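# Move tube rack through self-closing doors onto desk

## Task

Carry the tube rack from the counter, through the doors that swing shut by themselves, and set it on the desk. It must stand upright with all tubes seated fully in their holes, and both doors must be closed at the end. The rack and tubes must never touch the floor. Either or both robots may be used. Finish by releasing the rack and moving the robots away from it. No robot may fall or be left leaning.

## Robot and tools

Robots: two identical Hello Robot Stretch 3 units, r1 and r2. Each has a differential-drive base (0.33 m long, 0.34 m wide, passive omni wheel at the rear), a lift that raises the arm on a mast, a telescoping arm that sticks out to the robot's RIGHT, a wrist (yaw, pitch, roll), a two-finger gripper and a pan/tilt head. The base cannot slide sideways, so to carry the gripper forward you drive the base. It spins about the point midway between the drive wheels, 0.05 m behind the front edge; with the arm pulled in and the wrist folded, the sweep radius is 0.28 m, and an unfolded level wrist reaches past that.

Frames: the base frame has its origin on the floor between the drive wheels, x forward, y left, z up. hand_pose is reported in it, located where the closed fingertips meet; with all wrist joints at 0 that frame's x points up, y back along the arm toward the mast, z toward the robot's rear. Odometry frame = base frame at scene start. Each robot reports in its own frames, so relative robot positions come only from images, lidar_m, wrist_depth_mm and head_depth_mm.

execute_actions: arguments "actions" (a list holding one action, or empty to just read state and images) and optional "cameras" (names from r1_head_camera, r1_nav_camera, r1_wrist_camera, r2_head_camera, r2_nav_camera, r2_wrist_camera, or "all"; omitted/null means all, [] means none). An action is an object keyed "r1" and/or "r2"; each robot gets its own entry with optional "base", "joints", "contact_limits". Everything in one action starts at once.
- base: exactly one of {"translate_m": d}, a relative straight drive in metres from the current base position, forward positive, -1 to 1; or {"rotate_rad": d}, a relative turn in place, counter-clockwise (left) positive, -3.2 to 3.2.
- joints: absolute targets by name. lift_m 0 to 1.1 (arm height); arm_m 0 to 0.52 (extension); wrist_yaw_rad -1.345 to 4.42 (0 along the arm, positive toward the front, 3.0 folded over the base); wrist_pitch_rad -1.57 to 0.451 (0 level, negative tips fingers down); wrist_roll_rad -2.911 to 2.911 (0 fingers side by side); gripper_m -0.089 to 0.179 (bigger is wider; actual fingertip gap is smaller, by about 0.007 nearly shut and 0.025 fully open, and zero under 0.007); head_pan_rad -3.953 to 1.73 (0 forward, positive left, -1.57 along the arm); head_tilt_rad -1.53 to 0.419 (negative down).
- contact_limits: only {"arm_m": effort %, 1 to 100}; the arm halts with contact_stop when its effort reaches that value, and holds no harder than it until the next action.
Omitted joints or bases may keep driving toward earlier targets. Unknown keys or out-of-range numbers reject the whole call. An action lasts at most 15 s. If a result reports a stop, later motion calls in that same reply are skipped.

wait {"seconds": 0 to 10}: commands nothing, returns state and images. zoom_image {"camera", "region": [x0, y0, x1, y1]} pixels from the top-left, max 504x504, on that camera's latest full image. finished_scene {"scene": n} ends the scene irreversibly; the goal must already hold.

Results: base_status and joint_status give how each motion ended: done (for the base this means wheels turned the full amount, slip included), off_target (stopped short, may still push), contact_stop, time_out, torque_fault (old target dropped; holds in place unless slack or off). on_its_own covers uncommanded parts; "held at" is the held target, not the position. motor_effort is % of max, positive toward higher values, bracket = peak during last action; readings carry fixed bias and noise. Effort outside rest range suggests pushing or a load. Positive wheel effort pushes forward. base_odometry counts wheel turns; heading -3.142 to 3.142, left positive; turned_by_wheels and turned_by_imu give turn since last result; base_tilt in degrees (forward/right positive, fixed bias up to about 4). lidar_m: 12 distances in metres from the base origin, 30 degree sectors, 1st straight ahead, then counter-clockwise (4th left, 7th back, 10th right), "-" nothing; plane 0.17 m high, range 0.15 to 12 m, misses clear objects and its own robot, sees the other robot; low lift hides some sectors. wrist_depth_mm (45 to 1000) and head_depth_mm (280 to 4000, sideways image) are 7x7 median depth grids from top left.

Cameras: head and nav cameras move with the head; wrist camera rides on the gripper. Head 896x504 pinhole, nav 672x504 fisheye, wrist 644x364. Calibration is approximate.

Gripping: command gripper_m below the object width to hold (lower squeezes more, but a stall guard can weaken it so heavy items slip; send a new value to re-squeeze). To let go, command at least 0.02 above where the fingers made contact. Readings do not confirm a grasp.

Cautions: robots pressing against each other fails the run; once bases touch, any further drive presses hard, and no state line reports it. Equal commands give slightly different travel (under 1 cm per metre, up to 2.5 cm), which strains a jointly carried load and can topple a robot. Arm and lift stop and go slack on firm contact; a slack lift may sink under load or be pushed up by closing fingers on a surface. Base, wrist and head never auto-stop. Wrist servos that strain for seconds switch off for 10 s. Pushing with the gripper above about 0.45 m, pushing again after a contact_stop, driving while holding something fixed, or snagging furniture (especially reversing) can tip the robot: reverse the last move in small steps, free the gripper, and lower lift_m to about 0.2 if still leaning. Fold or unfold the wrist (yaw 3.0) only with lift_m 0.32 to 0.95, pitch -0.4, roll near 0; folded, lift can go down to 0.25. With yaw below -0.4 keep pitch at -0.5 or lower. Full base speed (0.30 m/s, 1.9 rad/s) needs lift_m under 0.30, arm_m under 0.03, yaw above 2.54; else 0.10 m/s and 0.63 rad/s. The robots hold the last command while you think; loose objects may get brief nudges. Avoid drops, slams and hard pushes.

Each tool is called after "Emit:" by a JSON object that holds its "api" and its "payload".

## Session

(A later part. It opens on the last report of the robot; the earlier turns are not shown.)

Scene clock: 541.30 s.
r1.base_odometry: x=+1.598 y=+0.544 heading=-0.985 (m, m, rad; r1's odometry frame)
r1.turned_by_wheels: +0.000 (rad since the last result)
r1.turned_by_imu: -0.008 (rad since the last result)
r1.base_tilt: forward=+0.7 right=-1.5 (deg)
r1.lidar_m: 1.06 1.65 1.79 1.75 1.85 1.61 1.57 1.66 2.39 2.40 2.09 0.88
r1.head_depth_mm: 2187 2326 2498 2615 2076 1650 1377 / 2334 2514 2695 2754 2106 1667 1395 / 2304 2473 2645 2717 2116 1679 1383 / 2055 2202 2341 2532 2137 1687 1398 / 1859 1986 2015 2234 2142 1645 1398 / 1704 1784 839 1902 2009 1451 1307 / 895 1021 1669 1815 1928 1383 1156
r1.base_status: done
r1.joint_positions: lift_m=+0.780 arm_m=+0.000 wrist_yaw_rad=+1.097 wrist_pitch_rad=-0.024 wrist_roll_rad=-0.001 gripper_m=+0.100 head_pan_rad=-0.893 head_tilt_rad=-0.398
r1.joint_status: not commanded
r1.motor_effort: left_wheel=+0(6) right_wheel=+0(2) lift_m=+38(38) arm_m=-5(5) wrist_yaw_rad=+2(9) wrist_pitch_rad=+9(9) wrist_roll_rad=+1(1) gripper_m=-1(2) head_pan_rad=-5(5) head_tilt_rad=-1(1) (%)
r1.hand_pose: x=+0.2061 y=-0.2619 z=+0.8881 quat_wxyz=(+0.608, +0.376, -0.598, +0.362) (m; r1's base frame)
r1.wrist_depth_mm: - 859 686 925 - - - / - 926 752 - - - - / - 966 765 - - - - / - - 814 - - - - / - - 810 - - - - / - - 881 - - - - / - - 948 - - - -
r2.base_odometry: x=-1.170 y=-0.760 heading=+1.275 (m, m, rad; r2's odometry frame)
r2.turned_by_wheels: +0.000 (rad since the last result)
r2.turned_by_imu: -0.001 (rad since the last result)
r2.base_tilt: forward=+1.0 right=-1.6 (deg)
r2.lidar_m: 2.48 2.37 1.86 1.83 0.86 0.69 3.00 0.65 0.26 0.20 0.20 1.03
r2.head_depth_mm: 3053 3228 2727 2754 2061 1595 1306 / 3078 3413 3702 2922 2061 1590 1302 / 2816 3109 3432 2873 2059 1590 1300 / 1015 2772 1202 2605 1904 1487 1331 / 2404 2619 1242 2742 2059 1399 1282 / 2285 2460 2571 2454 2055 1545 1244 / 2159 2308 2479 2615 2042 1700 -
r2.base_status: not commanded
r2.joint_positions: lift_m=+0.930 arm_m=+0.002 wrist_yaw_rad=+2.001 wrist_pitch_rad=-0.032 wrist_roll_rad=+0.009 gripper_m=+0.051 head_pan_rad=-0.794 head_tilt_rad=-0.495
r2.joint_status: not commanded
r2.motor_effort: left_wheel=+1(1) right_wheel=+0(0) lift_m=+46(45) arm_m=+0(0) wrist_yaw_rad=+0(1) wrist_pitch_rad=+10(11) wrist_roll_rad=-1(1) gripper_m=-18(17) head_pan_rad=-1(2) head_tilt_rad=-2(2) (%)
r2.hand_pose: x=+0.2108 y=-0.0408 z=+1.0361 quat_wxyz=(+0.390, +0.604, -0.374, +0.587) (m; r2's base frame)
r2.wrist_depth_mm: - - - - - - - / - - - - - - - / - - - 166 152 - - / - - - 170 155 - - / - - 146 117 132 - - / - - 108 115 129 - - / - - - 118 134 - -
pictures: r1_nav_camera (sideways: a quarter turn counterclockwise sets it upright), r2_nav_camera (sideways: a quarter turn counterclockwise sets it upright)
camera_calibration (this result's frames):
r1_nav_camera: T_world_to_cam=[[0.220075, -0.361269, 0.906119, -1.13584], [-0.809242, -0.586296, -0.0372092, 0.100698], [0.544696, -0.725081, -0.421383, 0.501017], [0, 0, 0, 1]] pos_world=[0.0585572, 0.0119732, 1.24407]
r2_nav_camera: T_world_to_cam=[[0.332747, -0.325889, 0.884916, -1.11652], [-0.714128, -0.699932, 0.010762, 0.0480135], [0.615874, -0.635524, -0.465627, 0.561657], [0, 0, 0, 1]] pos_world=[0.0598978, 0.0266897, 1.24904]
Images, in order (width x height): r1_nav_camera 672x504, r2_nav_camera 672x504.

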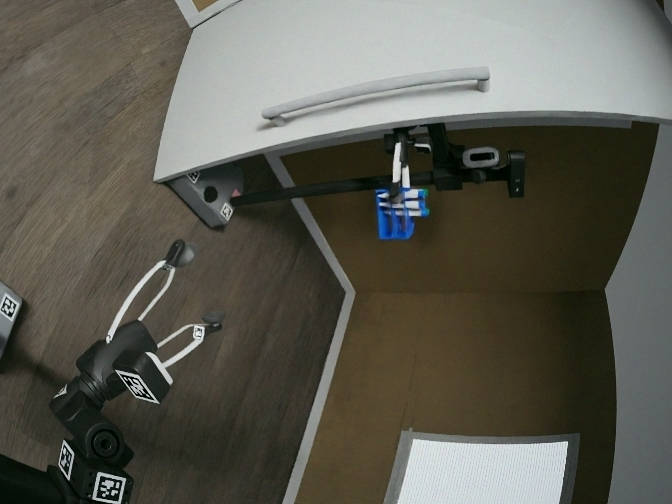

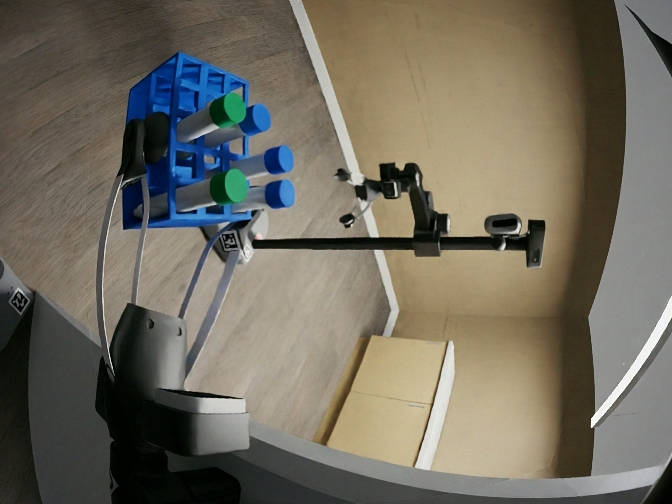

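Emit:
{"api": "execute_actions", "payload": {"actions": [{"r2":{"base":{"translate_m":0.28}},"r1":{"joints":{"wrist_pitch_rad":-0.4,"lift_m":0.6,"gripper_m":0.0,"head_pan_rad":0,"head_tilt_rad":-0.6}}}], "cameras": []}}

Emit:
{"api": "execute_actions", "payload": {"actions": [{"r1":{"joints":{"wrist_yaw_rad":3.0}}}], "cameras": ["r2_nav_camera","r1_nav_camera"]}}

Scene clock: 562.27 s.
r1.base_odometry: x=+1.598 y=+0.544 heading=-0.985 (m, m, rad; r1's odometry frame)
r1.turned_by_wheels: +0.000 (rad since the last result)
r1.turned_by_imu: -0.002 (rad since the last result)
r1.base_tilt: forward=+0.8 right=-1.4 (deg)
r1.lidar_m: 1.52 1.66 1.79 1.75 1.85 1.61 1.57 1.66 2.38 2.39 0.83 1.52
r1.head_depth_mm: 1262 1392 1548 1757 1679 1414 1225 / 1288 1409 1578 1785 1694 1422 1228 / 1311 1437 1611 1826 1703 1430 1235 / 1325 1460 1651 1867 1707 1436 1244 / 1340 1486 1667 1881 1723 1444 1241 / 1346 1487 1661 1883 1729 1452 1254 / 1344 1490 1669 1902 1741 1459 1256
r1.base_status: not commanded
r1.joint_positions: lift_m=+0.601 arm_m=+0.000 wrist_yaw_rad=+1.097 wrist_pitch_rad=-0.413 wrist_roll_rad=-0.001 gripper_m=+0.000 head_pan_rad=-0.007 head_tilt_rad=-0.592
r1.joint_status: all done
r1.motor_effort: left_wheel=+0(0) right_wheel=+0(0) lift_m=+13(34) arm_m=-5(5) wrist_yaw_rad=+2(2) wrist_pitch_rad=+5(9) wrist_roll_rad=+1(1) gripper_m=-3(81) head_pan_rad=+5(54) head_tilt_rad=-5(29) (%)
r1.hand_pose: x=+0.1789 y=-0.2479 z=+0.6144 quat_wxyz=(+0.667, +0.485, -0.514, +0.237) (m; r1's base frame)
r1.wrist_depth_mm: - - - - - - - / - - - - - - - / - - - - - - - / - - - - - - - / - - - - 967 - - / 867 897 876 815 883 885 893 / 749 748 772 761 756 764 760
r2.base_odometry: x=-1.088 y=-0.492 heading=+1.275 (m, m, rad; r2's odometry frame)
r2.turned_by_wheels: +0.000 (rad since the last result)
r2.turned_by_imu: -0.001 (rad since the last result)
r2.base_tilt: forward=+0.9 right=-1.7 (deg)
r2.lidar_m: 2.20 2.34 1.83 1.79 1.23 0.81 0.81 0.93 1.49 2.36 0.83 2.23
r2.head_depth_mm: 2958 3205 3459 2887 2059 1599 1297 / 728 2926 3348 2749 2051 1591 1303 / 2464 2588 2975 1064 1903 1346 1235 / 2326 2539 2785 1128 896 1354 1201 / 2156 2349 2554 2703 1978 1591 1260 / 2037 2185 2355 2537 2066 1617 1253 / 1910 2043 2193 2381 2060 1711 -
r2.base_status: done
r2.joint_positions: lift_m=+0.930 arm_m=+0.002 wrist_yaw_rad=+2.000 wrist_pitch_rad=-0.032 wrist_roll_rad=+0.009 gripper_m=+0.051 head_pan_rad=-0.794 head_tilt_rad=-0.495
r2.joint_status: not commanded
r2.motor_effort: left_wheel=+0(21) right_wheel=+0(30) lift_m=+46(46) arm_m=-1(0) wrist_yaw_rad=+1(3) wrist_pitch_rad=+11(11) wrist_roll_rad=-1(0) gripper_m=-17(17) head_pan_rad=-4(1) head_tilt_rad=-2(2) (%)
r2.hand_pose: x=+0.2109 y=-0.0410 z=+1.0360 quat_wxyz=(+0.390, +0.603, -0.374, +0.586) (m; r2's base frame)
r2.wrist_depth_mm: - - - - - - - / - - - - - - - / - - - 164 151 - - / - - - 170 156 - - / - - 146 117 133 - - / - - 108 115 129 - - / - - - 118 134 - -
pictures: none
No camera images: the call's "cameras" was empty. Leave "cameras" out to get every camera's image.

Scene clock: 564.23 s.
r1.base_odometry: x=+1.598 y=+0.544 heading=-0.985 (m, m, rad; r1's odometry frame)
r1.turned_by_wheels: +0.000 (rad since the last result)
r1.turned_by_imu: +0.000 (rad since the last result)
r1.base_tilt: forward=+0.9 right=-1.4 (deg)
r1.lidar_m: 1.56 1.65 1.79 1.75 1.85 1.61 1.57 1.67 2.39 2.39 0.83 1.60
r1.head_depth_mm: 1341 1477 1660 1869 1684 1413 1222 / 1336 1475 1658 1878 1685 1423 1227 / 1339 1487 1662 1885 1693 1426 1230 / 1339 1483 1660 1880 1714 1440 1237 / 1327 1485 1664 1887 1712 1447 1247 / 1349 1486 1660 1896 1731 1451 1246 / 1354 1488 1675 1896 1743 1453 1255
r1.base_status: not commanded
r1.joint_positions: lift_m=+0.601 arm_m=+0.000 wrist_yaw_rad=+2.997 wrist_pitch_rad=-0.413 wrist_roll_rad=-0.001 gripper_m=+0.000 head_pan_rad=-0.007 head_tilt_rad=-0.592
r1.joint_status: all done
r1.motor_effort: left_wheel=+0(0) right_wheel=+0(0) lift_m=+14(13) arm_m=-5(5) wrist_yaw_rad=+2(3) wrist_pitch_rad=+5(5) wrist_roll_rad=+1(1) gripper_m=-2(3) head_pan_rad=+5(5) head_tilt_rad=-5(5) (%)
r1.hand_pose: x=+0.0111 y=+0.0775 z=+0.6144 quat_wxyz=(+0.195, +0.700, +0.095, +0.680) (m; r1's base frame)
r1.wrist_depth_mm: - - - - - - - / - - - - - - - / - - - - - - - / - - - - - - - / - - - - - - - / 874 875 - 808 873 883 864 / 771 767 765 750 765 768 766
r2.base_odometry: x=-1.088 y=-0.492 heading=+1.275 (m, m, rad; r2's odometry frame)
r2.turned_by_wheels: +0.000 (rad since the last result)
r2.turned_by_imu: +0.000 (rad since the last result)
r2.base_tilt: forward=+1.0 right=-1.7 (deg)
r2.lidar_m: 2.20 2.34 1.83 1.80 1.22 0.95 0.94 1.01 1.49 2.36 0.83 2.23
r2.head_depth_mm: 2955 3224 3488 2906 2051 1596 1302 / 726 2945 3337 2759 2058 1601 1299 / 2447 2591 2981 1065 1228 1352 1235 / 2321 2533 2789 1126 912 1391 1198 / 2168 2346 2543 2699 2055 1598 1267 / 2023 2178 2360 2526 2058 1617 1244 / 1912 2044 2181 2392 2050 1707 -
r2.base_status: not commanded
r2.joint_positions: lift_m=+0.930 arm_m=+0.002 wrist_yaw_rad=+2.000 wrist_pitch_rad=-0.032 wrist_roll_rad=+0.009 gripper_m=+0.051 head_pan_rad=-0.794 head_tilt_rad=-0.495
r2.joint_status: not commanded
r2.motor_effort: left_wheel=+0(0) right_wheel=+0(0) lift_m=+46(46) arm_m=+0(0) wrist_yaw_rad=+0(1) wrist_pitch_rad=+11(11) wrist_roll_rad=-1(1) gripper_m=-17(17) head_pan_rad=-2(4) head_tilt_rad=-2(2) (%)
r2.hand_pose: x=+0.2109 y=-0.0410 z=+1.0360 quat_wxyz=(+0.390, +0.603, -0.374, +0.586) (m; r2's base frame)
r2.wrist_depth_mm: - - - - - - - / - - - - - - - / - - - 165 151 - - / - - - 169 156 - - / - - 146 117 133 - - / - - 108 115 129 - - / - - - 118 134 - -
pictures: r1_nav_camera (sideways: a quarter turn counterclockwise sets it upright), r2_nav_camera (sideways: a quarter turn counterclockwise sets it upright)
camera_calibration (this result's frames):
r1_nav_camera: T_world_to_cam=[[0.585632, -0.0593395, 0.808402, -1.01064], [-0.064193, -0.99758, -0.0267224, 0.0824922], [0.808031, -0.0362443, -0.588024, 0.716232], [0, 0, 0, 1]] pos_world=[0.0184196, 0.0482811, 1.24037]
r2_nav_camera: T_world_to_cam=[[0.332702, -0.325953, 0.884909, -1.11652], [-0.714243, -0.699815, 0.0107621, 0.0480142], [0.615764, -0.635621, -0.465639, 0.561674], [0, 0, 0, 1]] pos_world=[0.0599016, 0.0266814, 1.24904]
Images, in order (width x height): r1_nav_camera 672x504, r2_nav_camera 672x504.

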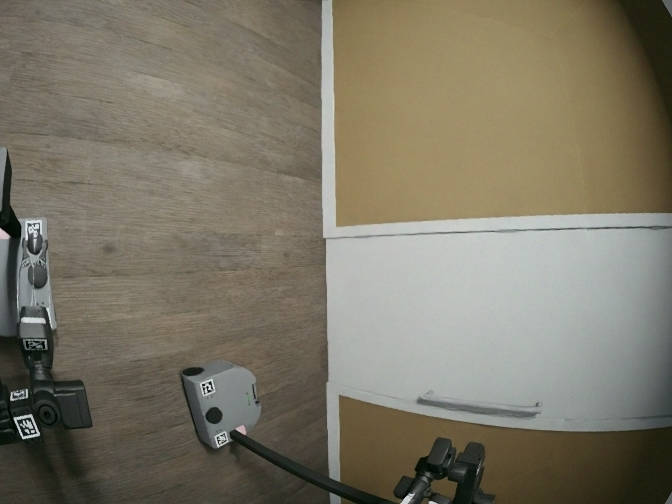

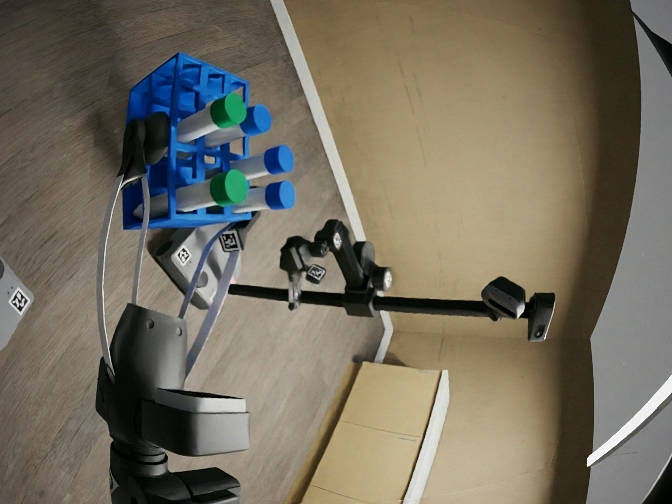

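Emit:
{"api": "execute_actions", "payload": {"actions": []}}

Scene clock: 574.80 s.
r1.base_odometry: x=+1.598 y=+0.544 heading=-0.985 (m, m, rad; r1's odometry frame)
r1.turned_by_wheels: +0.000 (rad since the last result)
r1.turned_by_imu: -0.001 (rad since the last result)
r1.base_tilt: forward=+0.9 right=-1.4 (deg)
r1.lidar_m: 1.56 1.65 1.79 1.75 1.84 1.60 1.57 1.66 2.39 2.39 0.83 1.60
r1.head_depth_mm: 1335 1475 1647 1876 1679 1407 1227 / 1342 1484 1662 1889 1693 1418 1230 / 1337 1482 1663 1882 1703 1428 1238 / 1341 1488 1661 1889 1708 1437 1240 / 1340 1485 1664 1898 1714 1443 1241 / 1338 1491 1667 1884 1726 1444 1248 / 1346 1491 1670 1909 1741 1456 1253
r1.base_status: not commanded
r1.joint_positions: lift_m=+0.601 arm_m=+0.000 wrist_yaw_rad=+2.997 wrist_pitch_rad=-0.413 wrist_roll_rad=-0.001 gripper_m=+0.000 head_pan_rad=-0.007 head_tilt_rad=-0.592
r1.joint_status: all done
r1.motor_effort: left_wheel=+0(0) right_wheel=+0(0) lift_m=+13(13) arm_m=-5(5) wrist_yaw_rad=+2(3) wrist_pitch_rad=+5(5) wrist_roll_rad=+1(1) gripper_m=-3(3) head_pan_rad=+5(5) head_tilt_rad=-5(5) (%)
r1.hand_pose: x=+0.0111 y=+0.0775 z=+0.6144 quat_wxyz=(+0.195, +0.700, +0.095, +0.680) (m; r1's base frame)
r1.wrist_depth_mm: - - - - - - - / - - - - - - - / - - - - - - - / - - - - - - - / - - - - - - - / 873 860 - 815 871 851 861 / 748 761 762 766 776 764 767
r2.base_odometry: x=-1.088 y=-0.492 heading=+1.275 (m, m, rad; r2's odometry frame)
r2.turned_by_wheels: +0.000 (rad since the last result)
r2.turned_by_imu: +0.000 (rad since the last result)
r2.base_tilt: forward=+1.0 right=-1.7 (deg)
r2.lidar_m: 2.20 2.34 1.82 1.80 1.23 0.95 0.94 1.01 1.49 2.36 0.83 2.23
r2.head_depth_mm: 2946 3198 3430 2891 2067 1598 1303 / 727 2928 3375 2753 2058 1588 1296 / 2449 2593 2976 1064 1231 1349 1233 / 2322 2532 2778 1130 913 1390 1201 / 2171 2331 2560 2711 2056 1593 1263 / 2018 2174 2357 2546 2051 1621 1248 / 1899 2035 2199 2388 2051 1692 -
r2.base_status: not commanded
r2.joint_positions: lift_m=+0.930 arm_m=+0.002 wrist_yaw_rad=+2.000 wrist_pitch_rad=-0.032 wrist_roll_rad=+0.009 gripper_m=+0.051 head_pan_rad=-0.794 head_tilt_rad=-0.495
r2.joint_status: not commanded
r2.motor_effort: left_wheel=+0(0) right_wheel=+0(0) lift_m=+45(46) arm_m=+1(0) wrist_yaw_rad=+1(1) wrist_pitch_rad=+11(11) wrist_roll_rad=-1(1) gripper_m=-17(17) head_pan_rad=-3(4) head_tilt_rad=-2(2) (%)
r2.hand_pose: x=+0.2109 y=-0.0410 z=+1.0360 quat_wxyz=(+0.390, +0.603, -0.374, +0.586) (m; r2's base frame)
r2.wrist_depth_mm: - - - - - - - / - - - - - - - / - - - 164 151 - - / - - - 170 156 - - / - - 146 117 133 - - / - - 108 115 129 - - / - - - 118 134 - -
pictures: r1_head_camera (sideways: a quarter turn clockwise sets it upright), r1_nav_camera (sideways: a quarter turn counterclockwise sets it upright), r1_wrist_camera, r2_head_camera (sideways: a quarter turn clockwise sets it upright), r2_nav_camera (sideways: a quarter turn counterclockwise sets it upright), r2_wrist_camera
camera_calibration (this result's frames):
r1_head_camera: T_world_to_cam=[[-0.584051, 0.0348296, -0.81097, 1.07984], [0.0170776, 0.999385, 0.0306226, -0.0392815], [0.811537, 0.00403572, -0.584286, 0.714667], [0, 0, 0, 1]] pos_world=[0.0513712, -0.00123717, 1.29449]
r1_nav_camera: T_world_to_cam=[[0.585632, -0.0593395, 0.808402, -1.01064], [-0.064193, -0.99758, -0.0267224, 0.0824922], [0.808031, -0.0362443, -0.588024, 0.716232], [0, 0, 0, 1]] pos_world=[0.0184196, 0.0482811, 1.24037]
r1_wrist_camera: T_world_to_cam=[[0.98239, -0.186178, -0.0157479, 0.0101856], [-0.124141, -0.5874, -0.799719, 0.562642], [0.13964, 0.78759, -0.600168, 0.469167], [0, 0, 0, 1]] pos_world=[-0.00567364, -0.0371193, 0.731695]
r2_head_camera: T_world_to_cam=[[-0.319424, 0.288501, -0.902627, 1.19622], [0.66739, 0.744706, 0.00184719, -0.00114097], [0.672724, -0.601815, -0.430419, 0.516989], [0, 0, 0, 1]] pos_world=[0.0350705, -0.0331276, 1.30226]
r2_nav_camera: T_world_to_cam=[[0.332702, -0.325953, 0.884909, -1.11652], [-0.714243, -0.699815, 0.0107621, 0.0480142], [0.615764, -0.635621, -0.465639, 0.561674], [0, 0, 0, 1]] pos_world=[0.0599016, 0.0266814, 1.24904]
r2_wrist_camera: T_world_to_cam=[[0.461488, -0.88714, -0.00344963, -0.125731], [-0.185158, -0.0925147, -0.978344, 1.0794], [0.867609, 0.452133, -0.206956, 0.209547], [0, 0, 0, 1]] pos_world=[0.0760788, -0.106423, 1.09896]
Images, in order (width x height): r1_head_camera 896x504, r1_nav_camera 672x504, r1_wrist_camera 644x364, r2_head_camera 896x504, r2_nav_camera 672x504, r2_wrist_camera 644x364.

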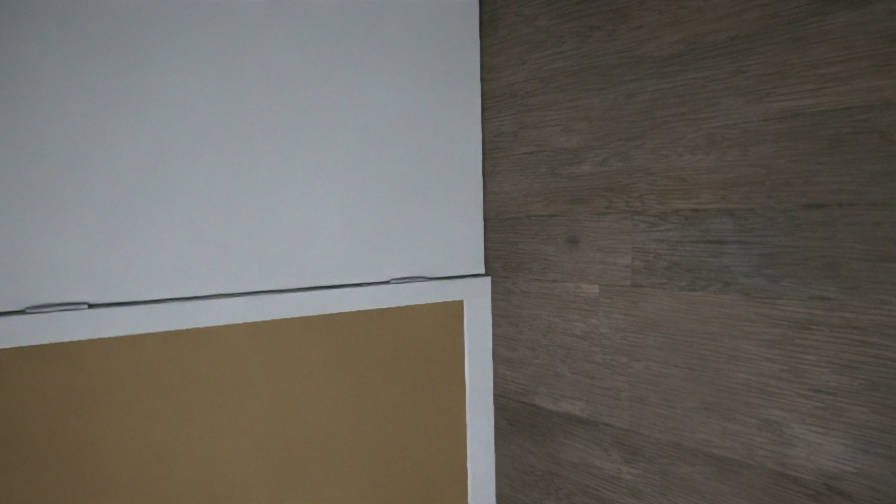

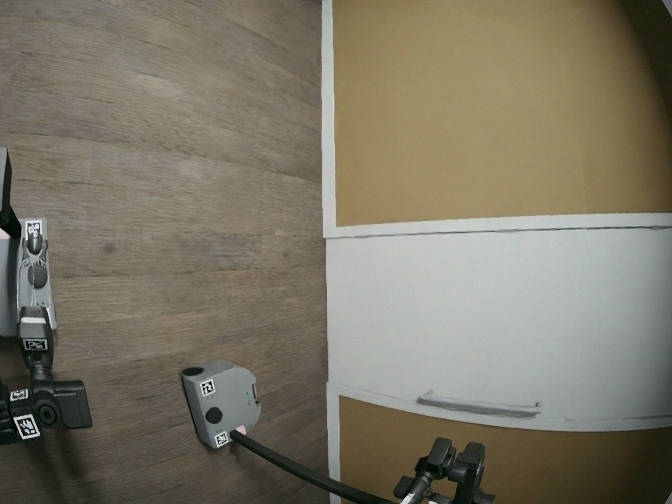

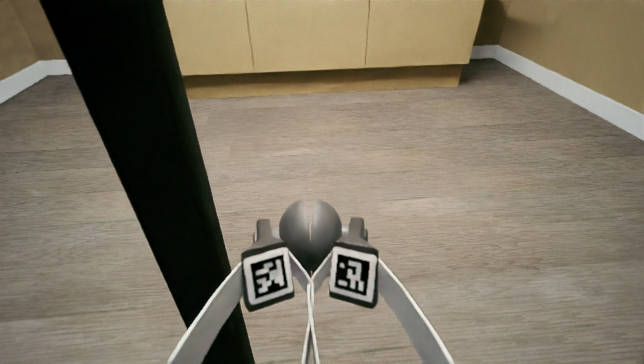

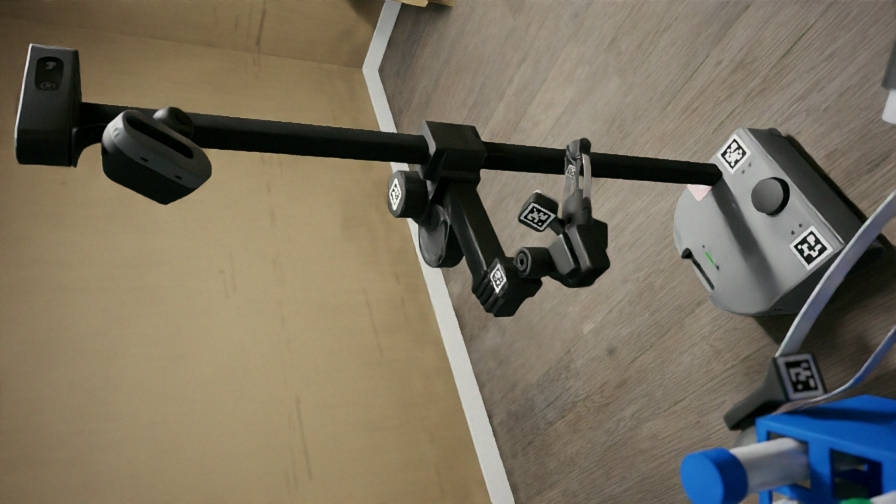

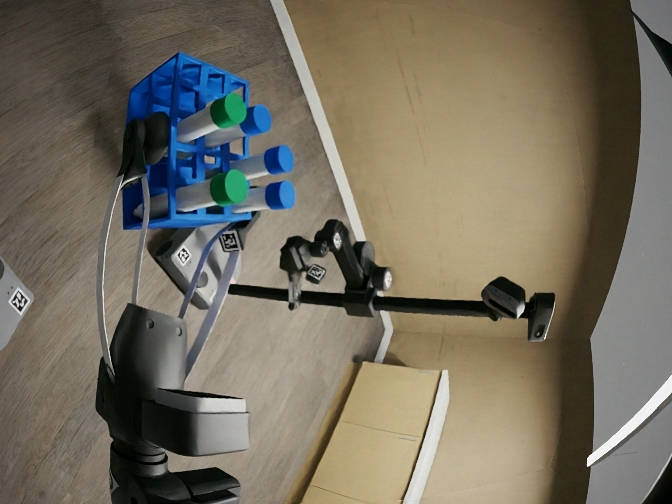

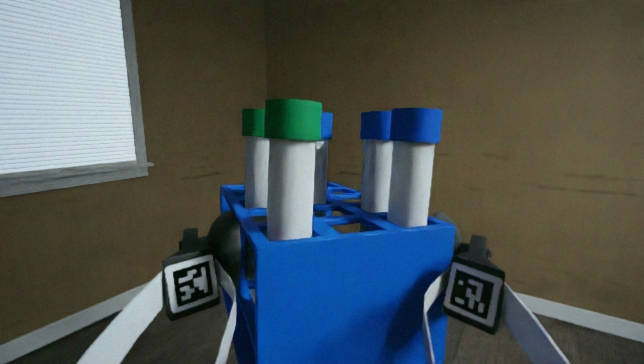

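Emit:
{"api": "execute_actions", "payload": {"actions": [{"r1":{"base":{"translate_m":0.8},"joints":{"lift_m":0.78}},"r2":{"base":{"translate_m":0.5}}}], "cameras": []}}

Emit:
{"api": "execute_actions", "payload": {"actions": [{"r1":{"base":{"translate_m":0.43},"joints":{"wrist_yaw_rad":0.9,"gripper_m":0.12,"arm_m":0.42}}}], "cameras": []}}

Emit:
{"api": "execute_actions", "payload": {"actions": [{"r1":{"joints":{"wrist_pitch_rad":0}}}], "cameras": ["r1_wrist_camera","r1_nav_camera"]}}

Scene clock: 603.90 s.
r1.base_odometry: x=+2.040 y=-0.123 heading=-0.985 (m, m, rad; r1's odometry frame)
r1.turned_by_wheels: +0.000 (rad since the last result)
r1.turned_by_imu: +0.005 (rad since the last result)
r1.base_tilt: forward=+0.7 right=-1.5 (deg)
r1.lidar_m: 0.76 0.81 1.17 1.71 1.81 2.42 2.37 0.93 0.99 2.37 1.02 0.79
r1.head_depth_mm: 636 703 788 894 1037 1226 1226 / 637 705 788 894 1038 1229 1232 / 638 703 792 903 1043 1238 1237 / 638 707 792 904 1044 1245 1239 / 639 698 783 886 1052 1243 1244 / 639 709 797 905 1054 1254 1244 / 644 712 796 910 1052 1258 1252
r1.base_status: done
r1.joint_positions: lift_m=+0.779 arm_m=+0.000 wrist_yaw_rad=+2.998 wrist_pitch_rad=-0.413 wrist_roll_rad=-0.001 gripper_m=+0.000 head_pan_rad=-0.007 head_tilt_rad=-0.593
r1.joint_status: all done
r1.motor_effort: left_wheel=+0(6) right_wheel=+0(3) lift_m=+39(41) arm_m=-5(5) wrist_yaw_rad=+1(2) wrist_pitch_rad=+5(5) wrist_roll_rad=+1(1) gripper_m=-3(2) head_pan_rad=+5(5) head_tilt_rad=-5(5) (%)
r1.hand_pose: x=+0.0110 y=+0.0775 z=+0.7932 quat_wxyz=(+0.195, +0.700, +0.095, +0.680) (m; r1's base frame)
r1.wrist_depth_mm: - - - - - - 838 / - - - - - - 818 / - - - - - - 838 / - - - - - - 863 / - - - - - - 876 / - - - - - - 896 / 963 931 921 947 947 922 872
r2.base_odometry: x=-0.943 y=-0.014 heading=+1.275 (m, m, rad; r2's odometry frame)
r2.turned_by_wheels: +0.000 (rad since the last result)
r2.turned_by_imu: +0.002 (rad since the last result)
r2.base_tilt: forward=+1.0 right=-1.7 (deg)
r2.lidar_m: 1.70 1.82 1.78 1.75 1.86 1.46 1.43 0.94 0.99 2.40 2.21 1.73
r2.head_depth_mm: 2284 2559 2893 2934 2057 1595 1298 / 2094 2308 2587 2755 2060 1589 1298 / 1924 2115 2324 2533 2059 1592 1296 / 1786 1943 2121 2373 2058 1595 1333 / 1660 1795 1943 2152 2060 1586 1285 / 1551 1670 1810 1974 2055 1608 1249 / 1464 1563 1687 1824 1942 1695 -
r2.base_status: done
r2.joint_positions: lift_m=+0.930 arm_m=+0.002 wrist_yaw_rad=+2.000 wrist_pitch_rad=-0.032 wrist_roll_rad=+0.009 gripper_m=+0.051 head_pan_rad=-0.794 head_tilt_rad=-0.495
r2.joint_status: not commanded
r2.motor_effort: left_wheel=+0(4) right_wheel=+0(4) lift_m=+45(45) arm_m=+0(0) wrist_yaw_rad=+0(1) wrist_pitch_rad=+11(11) wrist_roll_rad=-1(1) gripper_m=-17(17) head_pan_rad=-3(3) head_tilt_rad=-2(2) (%)
r2.hand_pose: x=+0.2109 y=-0.0410 z=+1.0360 quat_wxyz=(+0.390, +0.603, -0.374, +0.586) (m; r2's base frame)
r2.wrist_depth_mm: - - - - - - - / - - - - - - - / - - - 165 150 - - / - - - 170 156 - - / - - 146 117 133 - - / - - 108 115 129 - - / - - - 118 134 - -
pictures: none
No camera images: the call's "cameras" was empty. Leave "cameras" out to get every camera's image.

Scene clock: 609.70 s.
r1.base_odometry: x=+2.278 y=-0.481 heading=-0.985 (m, m, rad; r1's odometry frame)
r1.turned_by_wheels: +0.000 (rad since the last result)
r1.turned_by_imu: +0.002 (rad since the last result)
r1.base_tilt: forward=+0.8 right=-1.6 (deg)
r1.lidar_m: 0.33 0.35 0.52 1.69 1.77 2.56 2.80 1.29 2.53 1.03 0.45 0.35
r1.head_depth_mm: - 288 318 362 419 497 610 / - 289 319 363 421 499 613 / - 290 320 364 422 502 619 / - 291 321 365 424 504 619 / - 292 322 357 415 488 595 / - 287 307 350 407 498 626 / - 286 308 361 428 509 628
r1.base_status: done
r1.joint_positions: lift_m=+0.779 arm_m=+0.420 wrist_yaw_rad=+0.901 wrist_pitch_rad=-0.413 wrist_roll_rad=-0.001 gripper_m=+0.120 head_pan_rad=-0.007 head_tilt_rad=-0.593
r1.joint_status: all done
r1.motor_effort: left_wheel=-1(4) right_wheel=+1(4) lift_m=+39(40) arm_m=+4(4) wrist_yaw_rad=-1(3) wrist_pitch_rad=+5(5) wrist_roll_rad=+1(1) gripper_m=+0(80) head_pan_rad=+4(5) head_tilt_rad=-5(5) (%)
r1.hand_pose: x=+0.1549 y=-0.7044 z=+0.7932 quat_wxyz=(+0.687, +0.432, -0.559, +0.171) (m; r1's base frame)
r1.wrist_depth_mm: 175 194 223 252 307 421 597 / 184 205 242 275 337 485 741 / 195 223 261 302 393 577 992 / 208 237 284 323 465 721 - / 223 250 316 387 506 978 - / 239 - 363 464 641 - - / 252 314 402 541 826 926 930
r2.base_odometry: x=-0.943 y=-0.014 heading=+1.275 (m, m, rad; r2's odometry frame)
r2.turned_by_wheels: +0.000 (rad since the last result)
r2.turned_by_imu: +0.000 (rad since the last result)
r2.base_tilt: forward=+0.9 right=-1.7 (deg)
r2.lidar_m: 1.70 1.82 1.78 1.75 1.87 1.46 1.43 1.29 2.26 2.40 2.21 1.73
r2.head_depth_mm: 2267 2541 2883 2910 2062 1589 1300 / 2094 2317 2582 2738 2054 1589 1301 / 1914 2109 2333 2571 2057 1593 1301 / 1779 1934 2137 2367 2050 1598 1336 / 1668 1795 1969 2145 2053 1592 1282 / 1560 1675 1816 1973 2036 1617 1243 / 1455 1556 1693 1834 1940 1698 -
r2.base_status: not commanded
r2.joint_positions: lift_m=+0.930 arm_m=+0.002 wrist_yaw_rad=+2.000 wrist_pitch_rad=-0.032 wrist_roll_rad=+0.009 gripper_m=+0.051 head_pan_rad=-0.794 head_tilt_rad=-0.495
r2.joint_status: not commanded
r2.motor_effort: left_wheel=+0(0) right_wheel=+0(0) lift_m=+46(46) arm_m=+0(0) wrist_yaw_rad=+0(0) wrist_pitch_rad=+11(11) wrist_roll_rad=-1(1) gripper_m=-17(17) head_pan_rad=-3(2) head_tilt_rad=-2(2) (%)
r2.hand_pose: x=+0.2109 y=-0.0410 z=+1.0360 quat_wxyz=(+0.390, +0.603, -0.374, +0.586) (m; r2's base frame)
r2.wrist_depth_mm: - - - - - - - / - - - - - - - / - - - 165 151 - - / - - - 170 155 - - / - - 146 117 133 - - / - - 108 114 129 - - / - - - 118 134 - -
pictures: none
No camera images: the call's "cameras" was empty. Leave "cameras" out to get every camera's image.

Scene clock: 610.73 s.
r1.base_odometry: x=+2.278 y=-0.481 heading=-0.985 (m, m, rad; r1's odometry frame)
r1.turned_by_wheels: +0.000 (rad since the last result)
r1.turned_by_imu: +0.000 (rad since the last result)
r1.base_tilt: forward=+0.8 right=-1.4 (deg)
r1.lidar_m: 0.33 0.35 0.52 1.69 1.77 2.55 2.80 1.29 2.53 1.03 0.45 0.35
r1.head_depth_mm: - 289 318 362 419 498 610 / - 289 319 363 420 500 613 / - 290 320 364 422 502 617 / - 291 321 365 424 505 620 / - 292 322 357 415 489 595 / - 287 307 350 407 497 627 / - 286 309 362 427 509 629
r1.base_status: not commanded
r1.joint_positions: lift_m=+0.779 arm_m=+0.420 wrist_yaw_rad=+0.901 wrist_pitch_rad=-0.024 wrist_roll_rad=-0.001 gripper_m=+0.120 head_pan_rad=-0.007 head_tilt_rad=-0.593
r1.joint_status: all done
r1.motor_effort: left_wheel=-1(1) right_wheel=+1(1) lift_m=+40(39) arm_m=+4(4) wrist_yaw_rad=-1(1) wrist_pitch_rad=+9(9) wrist_roll_rad=+1(1) gripper_m=+0(1) head_pan_rad=+5(5) head_tilt_rad=-5(5) (%)
r1.hand_pose: x=+0.1789 y=-0.7234 z=+0.8879 quat_wxyz=(+0.641, +0.316, -0.632, +0.300) (m; r1's base frame)
r1.wrist_depth_mm: 179 197 228 256 313 427 609 / 182 202 235 266 327 453 666 / 186 207 242 274 340 482 711 / 190 214 250 284 355 514 789 / 195 213 257 293 357 565 876 / 200 - 268 306 378 648 962 / 199 234 277 319 410 603 -
r2.base_odometry: x=-0.943 y=-0.014 heading=+1.275 (m, m, rad; r2's odometry frame)
r2.turned_by_wheels: +0.000 (rad since the last result)
r2.turned_by_imu: +0.000 (rad since the last result)
r2.base_tilt: forward=+1.0 right=-1.7 (deg)
r2.lidar_m: 1.70 1.82 1.78 1.75 1.87 1.46 1.43 1.29 2.27 2.40 2.22 1.73
r2.head_depth_mm: 2291 2538 2882 2930 2055 1590 1303 / 2096 2311 2590 2744 2062 1588 1302 / 1917 2108 2339 2584 2058 1593 1299 / 1782 1949 2122 2351 2067 1597 1335 / 1662 1800 1953 2154 2050 1584 1280 / 1555 1671 1809 1986 2057 1618 1247 / 1460 1567 1684 1821 1933 1701 -
r2.base_status: not commanded
r2.joint_positions: lift_m=+0.930 arm_m=+0.002 wrist_yaw_rad=+2.000 wrist_pitch_rad=-0.032 wrist_roll_rad=+0.009 gripper_m=+0.051 head_pan_rad=-0.794 head_tilt_rad=-0.495
r2.joint_status: not commanded
r2.motor_effort: left_wheel=+0(0) right_wheel=+0(0) lift_m=+46(46) arm_m=+1(0) wrist_yaw_rad=+0(1) wrist_pitch_rad=+11(11) wrist_roll_rad=-1(0) gripper_m=-17(17) head_pan_rad=-3(2) head_tilt_rad=-2(2) (%)
r2.hand_pose: x=+0.2109 y=-0.0410 z=+1.0360 quat_wxyz=(+0.390, +0.603, -0.374, +0.586) (m; r2's base frame)
r2.wrist_depth_mm: - - - - - - - / - - - - - - - / - - - 164 151 - - / - - - 169 156 - - / - - 146 117 133 - - / - - 108 115 129 - - / - - - 118 134 - -
pictures: r1_nav_camera (sideways: a quarter turn counterclockwise sets it upright), r1_wrist_camera
camera_calibration (this result's frames):
r1_nav_camera: T_world_to_cam=[[0.58602, -0.0593066, 0.808124, -1.01028], [-0.0641449, -0.997583, -0.0266953, 0.0824566], [0.807754, -0.0361931, -0.588408, 0.716732], [0, 0, 0, 1]] pos_world=[0.0183875, 0.048282, 1.24036]
r1_wrist_camera: T_world_to_cam=[[-0.646649, -0.762164, -0.0308365, -0.411267], [-0.173243, 0.186116, -0.967134, 1.04872], [0.742854, -0.620054, -0.252391, -0.194356], [0, 0, 0, 1]] pos_world=[0.0601154, -0.629146, 0.952513]
Images, in order (width x height): r1_nav_camera 672x504, r1_wrist_camera 644x364.

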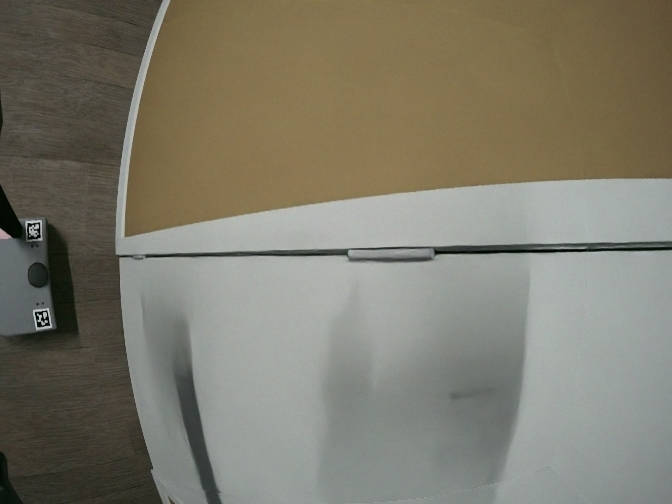

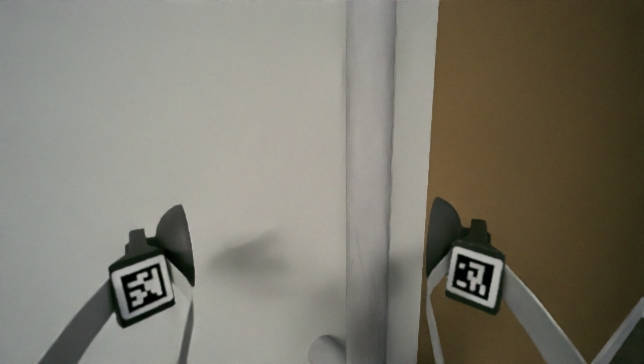

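Bar is between fingers.

Emit:
{"api": "execute_actions", "payload": {"actions": [{"r1":{"base":{"translate_m":0.07},"joints":{"arm_m":0.48}}}], "cameras": ["r1_wrist_camera"]}}

Emit:
{"api": "execute_actions", "payload": {"actions": [{"r1":{"joints":{"gripper_m":-0.03}}}], "cameras": ["r1_wrist_camera"]}}

Emit:
{"api": "execute_actions", "payload": {"actions": [{"r1":{"base":{"translate_m":-0.25},"joints":{"arm_m":0.43}}}], "cameras": ["r1_wrist_camera"]}}

Scene clock: 616.53 s.
r1.base_odometry: x=+2.317 y=-0.539 heading=-0.986 (m, m, rad; r1's odometry frame)
r1.turned_by_wheels: -0.001 (rad since the last result)
r1.turned_by_imu: -0.019 (rad since the last result)
r1.base_tilt: forward=+0.8 right=-1.4 (deg)
r1.lidar_m: 0.26 0.27 0.41 1.35 1.76 2.50 2.87 1.35 2.54 0.89 0.37 0.28
r1.head_depth_mm: - - - 289 325 387 475 / - - - 290 326 388 477 / - - - 290 326 388 477 / - - - 290 327 389 478 / - - - 288 317 379 465 / - - - - 307 365 465 / - - - - 312 389 479
r1.base_status: done
r1.joint_positions: lift_m=+0.779 arm_m=+0.479 wrist_yaw_rad=+0.906 wrist_pitch_rad=-0.027 wrist_roll_rad=+0.000 gripper_m=+0.120 head_pan_rad=-0.007 head_tilt_rad=-0.593
r1.joint_status: all done
r1.on_its_own: right_wheel is at rest, and its effort (+19) is outside its rest range (-18 to +18)
r1.motor_effort: left_wheel=-12(21) right_wheel=+19(27) lift_m=+39(39) arm_m=+8(11) wrist_yaw_rad=-5(20) wrist_pitch_rad=+10(11) wrist_roll_rad=+0(1) gripper_m=+0(4) head_pan_rad=+5(4) head_tilt_rad=-4(5) (%)
r1.hand_pose: x=+0.1797 y=-0.7820 z=+0.8873 quat_wxyz=(+0.640, +0.318, -0.631, +0.301) (m; r1's base frame)
r1.wrist_depth_mm: 134 149 173 189 233 329 470 / 137 152 177 196 245 350 510 / 141 157 183 202 255 367 567 / 144 160 188 211 265 399 622 / 147 159 196 217 266 438 681 / 151 - 202 225 279 516 782 / - 176 209 235 307 463 949
r2.base_odometry: x=-0.943 y=-0.014 heading=+1.275 (m, m, rad; r2's odometry frame)
r2.turned_by_wheels: +0.000 (rad since the last result)
r2.turned_by_imu: +0.000 (rad since the last result)
r2.base_tilt: forward=+1.0 right=-1.6 (deg)
r2.lidar_m: 1.70 1.83 1.78 1.75 1.87 1.46 1.43 1.35 2.27 2.40 2.21 1.73
r2.head_depth_mm: 2290 2547 2905 2902 2051 1590 1298 / 2100 2312 2560 2740 2063 1599 1298 / 1928 2108 2329 2556 2047 1592 1295 / 1777 1939 2122 2346 2058 1593 1338 / 1654 1797 1959 2148 2050 1586 1275 / 1557 1670 1811 1971 2047 1615 1250 / 1455 1570 1694 1832 1931 1696 -
r2.base_status: not commanded
r2.joint_positions: lift_m=+0.930 arm_m=+0.002 wrist_yaw_rad=+2.000 wrist_pitch_rad=-0.032 wrist_roll_rad=+0.009 gripper_m=+0.051 head_pan_rad=-0.794 head_tilt_rad=-0.495
r2.joint_status: not commanded
r2.motor_effort: left_wheel=+0(0) right_wheel=+0(0) lift_m=+46(45) arm_m=+0(0) wrist_yaw_rad=+0(1) wrist_pitch_rad=+11(11) wrist_roll_rad=-1(1) gripper_m=-17(17) head_pan_rad=-2(2) head_tilt_rad=-2(2) (%)
r2.hand_pose: x=+0.2109 y=-0.0410 z=+1.0360 quat_wxyz=(+0.390, +0.603, -0.374, +0.586) (m; r2's base frame)
r2.wrist_depth_mm: - - - - - - - / - - - - - - - / - - - 164 151 - - / - - - 170 156 - - / - - 146 117 133 - - / - - 108 115 129 - - / - - - 118 134 - -
pictures: r1_wrist_camera
camera_calibration (this result's frames):
r1_wrist_camera: T_world_to_cam=[[-0.642621, -0.765529, -0.031691, -0.458065], [-0.1755, 0.187334, -0.966491, 1.05998], [0.745814, -0.615526, -0.254735, -0.226363], [0, 0, 0, 1]] pos_world=[0.0604891, -0.688564, 0.952282]
Images, in order (width x height): r1_wrist_camera 644x364.

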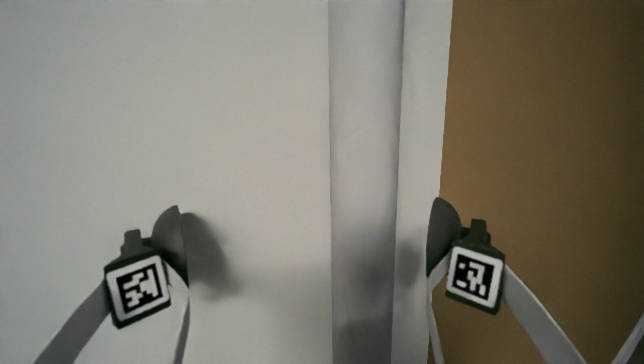

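Scene clock: 618.93 s.
r1.base_odometry: x=+2.317 y=-0.540 heading=-0.985 (m, m, rad; r1's odometry frame)
r1.turned_by_wheels: +0.001 (rad since the last result)
r1.turned_by_imu: +0.000 (rad since the last result)
r1.base_tilt: forward=+0.8 right=-1.3 (deg)
r1.lidar_m: 0.26 0.27 0.41 1.35 1.76 2.51 2.86 1.35 2.55 0.89 0.37 0.28
r1.head_depth_mm: - - - 289 325 386 476 / - - - 289 326 387 476 / - - - 289 326 388 478 / - - - 290 326 388 478 / - - - 287 319 379 465 / - - - - 307 365 463 / - - - - 307 388 478
r1.base_status: not commanded
r1.joint_positions: lift_m=+0.779 arm_m=+0.480 wrist_yaw_rad=+0.814 wrist_pitch_rad=-0.023 wrist_roll_rad=+0.000 gripper_m=-0.026 head_pan_rad=-0.007 head_tilt_rad=-0.594
r1.joint_status: gripper_m off_target (ended at -0.026, target -0.030)
r1.on_its_own: wrist_yaw_rad is held at +0.825, not at your +0.900, by its stall guard, which is not easing now
r1.motor_effort: left_wheel=-4(12) right_wheel=+5(20) lift_m=+39(39) arm_m=-3(8) wrist_yaw_rad=+10(48) wrist_pitch_rad=+9(10) wrist_roll_rad=+0(0) gripper_m=-14(99) head_pan_rad=+4(5) head_tilt_rad=-4(5) (%)
r1.hand_pose: x=+0.1644 y=-0.8007 z=+0.8883 quat_wxyz=(+0.653, +0.287, -0.646, +0.272) (m; r1's base frame)
r1.wrist_depth_mm: 139 157 185 129 294 417 733 / 142 160 191 134 306 450 820 / 145 164 195 139 322 480 941 / 148 168 201 145 335 514 - / 152 171 197 149 373 563 - / 155 176 - 157 416 603 - / 158 176 224 164 385 691 -
r2.base_odometry: x=-0.943 y=-0.014 heading=+1.275 (m, m, rad; r2's odometry frame)
r2.turned_by_wheels: +0.000 (rad since the last result)
r2.turned_by_imu: +0.000 (rad since the last result)
r2.base_tilt: forward=+0.9 right=-1.6 (deg)
r2.lidar_m: 1.70 1.83 1.77 1.75 1.86 1.46 1.43 1.35 2.27 2.40 2.22 1.73
r2.head_depth_mm: 2295 2558 2887 2919 2072 1597 1296 / 2089 2319 2575 2738 2066 1594 1298 / 1910 2120 2347 2548 2064 1594 1300 / 1778 1945 2120 2354 2052 1592 1339 / 1663 1800 1954 2150 2066 1590 1283 / 1556 1670 1813 1977 2047 1623 1252 / 1458 1564 1686 1824 1936 1700 -
r2.base_status: not commanded
r2.joint_positions: lift_m=+0.930 arm_m=+0.002 wrist_yaw_rad=+2.000 wrist_pitch_rad=-0.032 wrist_roll_rad=+0.009 gripper_m=+0.051 head_pan_rad=-0.794 head_tilt_rad=-0.495
r2.joint_status: not commanded
r2.motor_effort: left_wheel=+0(0) right_wheel=+0(0) lift_m=+46(46) arm_m=+0(0) wrist_yaw_rad=+0(0) wrist_pitch_rad=+11(11) wrist_roll_rad=-1(1) gripper_m=-17(17) head_pan_rad=-4(2) head_tilt_rad=-2(2) (%)
r2.hand_pose: x=+0.2109 y=-0.0410 z=+1.0360 quat_wxyz=(+0.390, +0.603, -0.374, +0.586) (m; r2's base frame)
r2.wrist_depth_mm: - - - - - - - / - - - - - - - / - - - 165 151 - - / - - - 170 155 - - / - - 146 117 133 - - / - - 108 115 129 - - / - - - 118 133 - -
pictures: r1_wrist_camera
camera_calibration (this result's frames):
r1_wrist_camera: T_world_to_cam=[[-0.710478, -0.702987, -0.0320983, -0.420594], [-0.154506, 0.200327, -0.967469, 1.06958], [0.686549, -0.682406, -0.250943, -0.273348], [0, 0, 0, 1]] pos_world=[0.0541009, -0.696472, 0.952694]
Images, in order (width x height): r1_wrist_camera 644x364.

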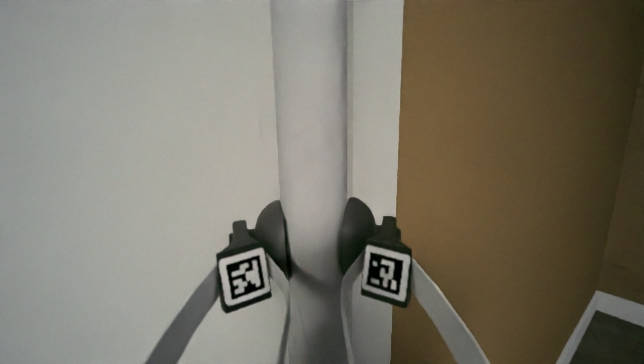

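Scene clock: 622.93 s.
r1.base_odometry: x=+2.179 y=-0.331 heading=-0.985 (m, m, rad; r1's odometry frame)
r1.turned_by_wheels: +0.000 (rad since the last result)
r1.turned_by_imu: -0.002 (rad since the last result)
r1.base_tilt: forward=+0.7 right=-1.5 (deg)
r1.lidar_m: 0.51 0.55 0.78 1.68 1.77 2.69 2.61 1.13 2.53 1.68 0.70 0.53
r1.head_depth_mm: 420 465 521 593 685 816 1004 / 421 465 520 594 687 816 1003 / 420 466 522 593 689 819 1006 / 421 465 522 594 690 819 1006 / 421 465 513 586 672 799 1008 / 409 453 513 589 689 820 1011 / 415 465 522 594 691 821 1012
r1.base_status: done
r1.joint_positions: lift_m=+0.779 arm_m=+0.430 wrist_yaw_rad=+0.823 wrist_pitch_rad=-0.021 wrist_roll_rad=+0.001 gripper_m=-0.023 head_pan_rad=-0.007 head_tilt_rad=-0.593
r1.joint_status: all done
r1.on_its_own: wrist_yaw_rad is held at +0.825, not at your +0.900, by its stall guard, which is not easing now; gripper_m is held at -0.024, not at your -0.030, by its stall guard, which is not easing now
r1.motor_effort: left_wheel=+1(11) right_wheel=+0(11) lift_m=+39(39) arm_m=-6(12) wrist_yaw_rad=+2(24) wrist_pitch_rad=+8(8) wrist_roll_rad=+0(0) gripper_m=-11(26) head_pan_rad=+5(4) head_tilt_rad=-4(4) (%)
r1.hand_pose: x=+0.1661 y=-0.7492 z=+0.8886 quat_wxyz=(+0.651, +0.290, -0.645, +0.276) (m; r1's base frame)
r1.wrist_depth_mm: 327 358 438 537 687 968 - / 335 372 449 551 740 - - / 340 384 461 575 760 - - / 346 401 475 594 795 - - / 354 409 483 - 847 - - / 360 414 418 - 957 - - / 367 436 537 684 903 - -
r2.base_odometry: x=-0.943 y=-0.014 heading=+1.275 (m, m, rad; r2's odometry frame)
r2.turned_by_wheels: +0.000 (rad since the last result)
r2.turned_by_imu: +0.000 (rad since the last result)
r2.base_tilt: forward=+1.1 right=-1.6 (deg)
r2.lidar_m: 1.70 1.82 1.78 1.75 1.87 1.46 1.44 1.13 2.27 2.40 2.21 1.73
r2.head_depth_mm: 2290 2523 2917 2922 2054 1593 1298 / 2094 2321 2583 2765 2052 1588 1303 / 1919 2108 2333 2569 2074 1598 1301 / 1781 1941 2140 2348 2052 1595 1337 / 1653 1792 1953 2139 2049 1597 1285 / 1556 1667 1819 1979 2046 1623 1250 / 1460 1568 1688 1830 1944 1696 -
r2.base_status: not commanded
r2.joint_positions: lift_m=+0.930 arm_m=+0.002 wrist_yaw_rad=+2.000 wrist_pitch_rad=-0.032 wrist_roll_rad=+0.009 gripper_m=+0.051 head_pan_rad=-0.794 head_tilt_rad=-0.495
r2.joint_status: not commanded
r2.motor_effort: left_wheel=+0(0) right_wheel=+0(0) lift_m=+46(46) arm_m=+1(1) wrist_yaw_rad=+0(0) wrist_pitch_rad=+10(11) wrist_roll_rad=-1(1) gripper_m=-17(17) head_pan_rad=-3(3) head_tilt_rad=-2(2) (%)
r2.hand_pose: x=+0.2109 y=-0.0410 z=+1.0360 quat_wxyz=(+0.390, +0.603, -0.374, +0.586) (m; r2's base frame)
r2.wrist_depth_mm: - - - - - - - / - - - - - - - / - - - 165 151 - - / - - - 170 156 - - / - - 146 117 133 - - / - - 108 115 129 - - / - - - 118 134 - -
pictures: r1_wrist_camera
camera_calibration (this result's frames):
r1_wrist_camera: T_world_to_cam=[[-0.70383, -0.70964, -0.0321518, -0.389239], [-0.155378, 0.197955, -0.967818, 1.05855], [0.693167, -0.676184, -0.249589, -0.236903], [0, 0, 0, 1]] pos_world=[0.0547306, -0.645955, 0.952839]
Images, in order (width x height): r1_wrist_camera 644x364.

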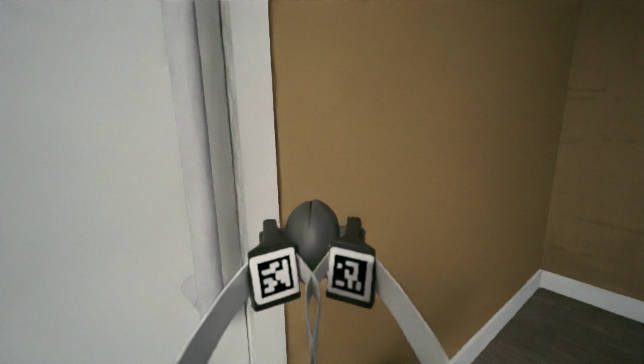

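Emit:
{"api": "execute_actions", "payload": {"actions": [{"r1":{"base":{"translate_m":0.2},"joints":{"gripper_m":0.12,"arm_m":0.44,"wrist_yaw_rad":0.95}}}], "cameras": ["r1_wrist_camera"]}}

Emit:
{"api": "execute_actions", "payload": {"actions": [{"r1":{"base":{"translate_m":0.04},"joints":{"arm_m":0.52}}}], "cameras": ["r1_wrist_camera"]}}

Scene clock: 629.73 s.
r1.base_odometry: x=+2.289 y=-0.498 heading=-0.985 (m, m, rad; r1's odometry frame)
r1.turned_by_wheels: +0.000 (rad since the last result)
r1.turned_by_imu: +0.000 (rad since the last result)
r1.base_tilt: forward=+0.9 right=-1.5 (deg)
r1.lidar_m: 0.32 0.33 0.48 1.60 1.76 2.51 2.81 1.30 2.54 1.03 0.44 0.33
r1.head_depth_mm: - - 301 342 398 472 581 / - - 301 343 397 473 583 / - - 302 343 398 474 583 / - - 302 344 399 475 585 / - - 302 337 390 463 556 / - - 293 327 379 462 585 / - - 293 334 399 475 586
r1.base_status: done
r1.joint_positions: lift_m=+0.779 arm_m=+0.440 wrist_yaw_rad=+0.947 wrist_pitch_rad=-0.021 wrist_roll_rad=+0.001 gripper_m=+0.120 head_pan_rad=-0.007 head_tilt_rad=-0.594
r1.joint_status: all done
r1.motor_effort: left_wheel=+1(3) right_wheel=+0(5) lift_m=+39(39) arm_m=+4(5) wrist_yaw_rad=+2(4) wrist_pitch_rad=+8(8) wrist_roll_rad=+0(0) gripper_m=+1(80) head_pan_rad=+4(4) head_tilt_rad=-4(4) (%)
r1.hand_pose: x=+0.1862 y=-0.7339 z=+0.8886 quat_wxyz=(+0.633, +0.329, -0.626, +0.316) (m; r1's base frame)
r1.wrist_depth_mm: 171 189 216 243 289 387 526 / 175 193 221 250 301 403 575 / 179 199 230 257 315 427 618 / 185 204 238 268 326 458 674 / 186 202 246 277 329 505 728 / 191 - 255 286 349 578 808 / 191 223 263 296 372 528 955
r2.base_odometry: x=-0.943 y=-0.014 heading=+1.275 (m, m, rad; r2's odometry frame)
r2.turned_by_wheels: +0.000 (rad since the last result)
r2.turned_by_imu: +0.000 (rad since the last result)
r2.base_tilt: forward=+1.0 right=-1.8 (deg)
r2.lidar_m: 1.71 1.83 1.78 1.75 1.86 1.46 1.43 1.30 2.27 2.40 2.21 1.73
r2.head_depth_mm: 2276 2538 2895 2934 2060 1596 1304 / 2085 2308 2575 2746 2058 1590 1302 / 1911 2118 2339 2579 2067 1600 1305 / 1787 1935 2131 2342 2061 1593 1332 / 1661 1797 1947 2150 2062 1595 1281 / 1558 1667 1816 1975 2047 1621 1246 / 1459 1569 1682 1836 1934 1705 -
r2.base_status: not commanded
r2.joint_positions: lift_m=+0.930 arm_m=+0.002 wrist_yaw_rad=+2.000 wrist_pitch_rad=-0.032 wrist_roll_rad=+0.009 gripper_m=+0.051 head_pan_rad=-0.794 head_tilt_rad=-0.495
r2.joint_status: not commanded
r2.motor_effort: left_wheel=+0(0) right_wheel=+0(0) lift_m=+46(46) arm_m=-1(0) wrist_yaw_rad=+1(1) wrist_pitch_rad=+11(11) wrist_roll_rad=-1(1) gripper_m=-17(17) head_pan_rad=-2(3) head_tilt_rad=-2(2) (%)
r2.hand_pose: x=+0.2109 y=-0.0410 z=+1.0360 quat_wxyz=(+0.390, +0.603, -0.374, +0.586) (m; r2's base frame)
r2.wrist_depth_mm: - - - - - - - / - - - - - - - / - - - 164 151 - - / - - - 170 156 - - / - - 146 117 133 - - / - - 108 115 129 - - / - - - 118 134 - -
pictures: r1_wrist_camera
camera_calibration (this result's frames):
r1_wrist_camera: T_world_to_cam=[[-0.610409, -0.791434, -0.0321517, -0.441667], [-0.178724, 0.177162, -0.967818, 1.04774], [0.77166, -0.585018, -0.24959, -0.188226], [0, 0, 0, 1]] pos_world=[0.0629052, -0.645285, 0.952839]
Images, in order (width x height): r1_wrist_camera 644x364.

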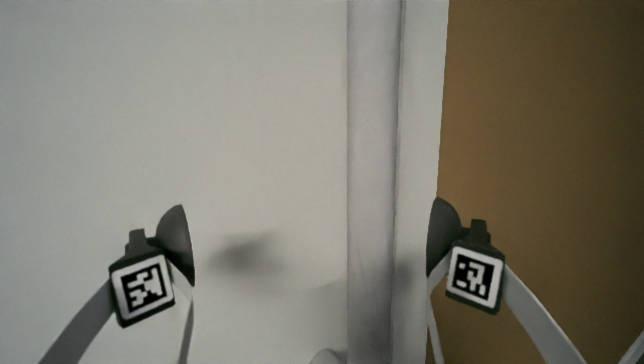

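Scene clock: 631.77 s.
r1.base_odometry: x=+2.311 y=-0.531 heading=-0.985 (m, m, rad; r1's odometry frame)
r1.turned_by_wheels: +0.000 (rad since the last result)
r1.turned_by_imu: +0.000 (rad since the last result)
r1.base_tilt: forward=+0.7 right=-1.5 (deg)
r1.lidar_m: 0.27 0.28 0.42 1.40 1.76 2.50 2.86 1.34 2.54 0.90 0.38 0.29
r1.head_depth_mm: - - - 295 339 403 496 / - - - 296 340 404 497 / - - - 296 340 404 498 / - - - 297 341 406 499 / - - - 294 333 392 480 / - - - 288 321 382 487 / - - - 288 329 405 500
r1.base_status: done
r1.joint_positions: lift_m=+0.779 arm_m=+0.519 wrist_yaw_rad=+0.948 wrist_pitch_rad=-0.021 wrist_roll_rad=+0.001 gripper_m=+0.120 head_pan_rad=-0.007 head_tilt_rad=-0.594
r1.joint_status: all done
r1.motor_effort: left_wheel=+0(4) right_wheel=+0(4) lift_m=+39(39) arm_m=+4(6) wrist_yaw_rad=+2(3) wrist_pitch_rad=+8(8) wrist_roll_rad=+0(0) gripper_m=+0(0) head_pan_rad=+4(4) head_tilt_rad=-4(4) (%)
r1.hand_pose: x=+0.1863 y=-0.8129 z=+0.8886 quat_wxyz=(+0.633, +0.330, -0.625, +0.316) (m; r1's base frame)
r1.wrist_depth_mm: 138 152 170 113 228 311 420 / 141 155 176 117 239 329 452 / 144 159 180 122 247 345 493 / 147 163 188 126 257 365 527 / 151 163 197 131 259 398 584 / 154 - 205 137 273 459 652 / - 179 211 144 293 429 739
r2.base_odometry: x=-0.943 y=-0.014 heading=+1.275 (m, m, rad; r2's odometry frame)
r2.turned_by_wheels: +0.000 (rad since the last result)
r2.turned_by_imu: +0.000 (rad since the last result)
r2.base_tilt: forward=+1.0 right=-1.7 (deg)
r2.lidar_m: 1.70 1.83 1.78 1.75 1.86 1.46 1.43 1.34 2.27 2.40 2.22 1.73
r2.head_depth_mm: 2271 2544 2875 2912 2060 1595 1301 / 2082 2308 2597 2757 2063 1602 1305 / 1923 2106 2328 2574 2058 1591 1300 / 1786 1934 2132 2353 2051 1596 1331 / 1663 1797 1954 2154 2049 1589 1276 / 1552 1671 1815 1974 2044 1617 1246 / 1462 1568 1689 1816 1935 1703 -
r2.base_status: not commanded
r2.joint_positions: lift_m=+0.930 arm_m=+0.002 wrist_yaw_rad=+2.000 wrist_pitch_rad=-0.032 wrist_roll_rad=+0.009 gripper_m=+0.051 head_pan_rad=-0.794 head_tilt_rad=-0.495
r2.joint_status: not commanded
r2.motor_effort: left_wheel=+0(0) right_wheel=+1(0) lift_m=+46(45) arm_m=+0(0) wrist_yaw_rad=+0(1) wrist_pitch_rad=+11(11) wrist_roll_rad=-1(1) gripper_m=-17(17) head_pan_rad=-2(2) head_tilt_rad=-2(2) (%)
r2.hand_pose: x=+0.2109 y=-0.0410 z=+1.0360 quat_wxyz=(+0.390, +0.603, -0.374, +0.586) (m; r2's base frame)
r2.wrist_depth_mm: - - - - - - - / - - - - - - - / - - - 165 151 - - / - - - 170 156 - - / - - 146 117 133 - - / - - 108 115 129 - - / - - - 118 134 - -
pictures: r1_wrist_camera
camera_calibration (this result's frames):
r1_wrist_camera: T_world_to_cam=[[-0.609852, -0.791863, -0.0321517, -0.504515], [-0.178849, 0.177036, -0.967818, 1.06166], [0.772071, -0.584475, -0.24959, -0.234111], [0, 0, 0, 1]] pos_world=[0.0629478, -0.72429, 0.952839]
Images, in order (width x height): r1_wrist_camera 644x364.

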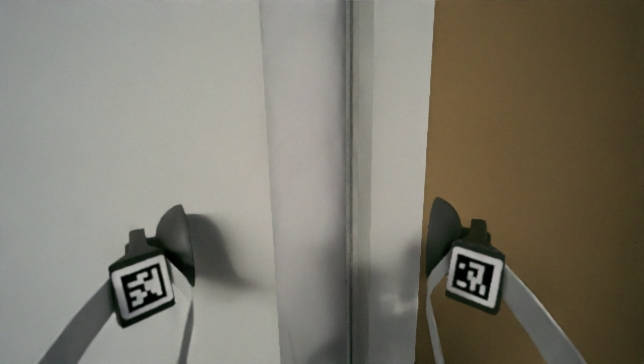

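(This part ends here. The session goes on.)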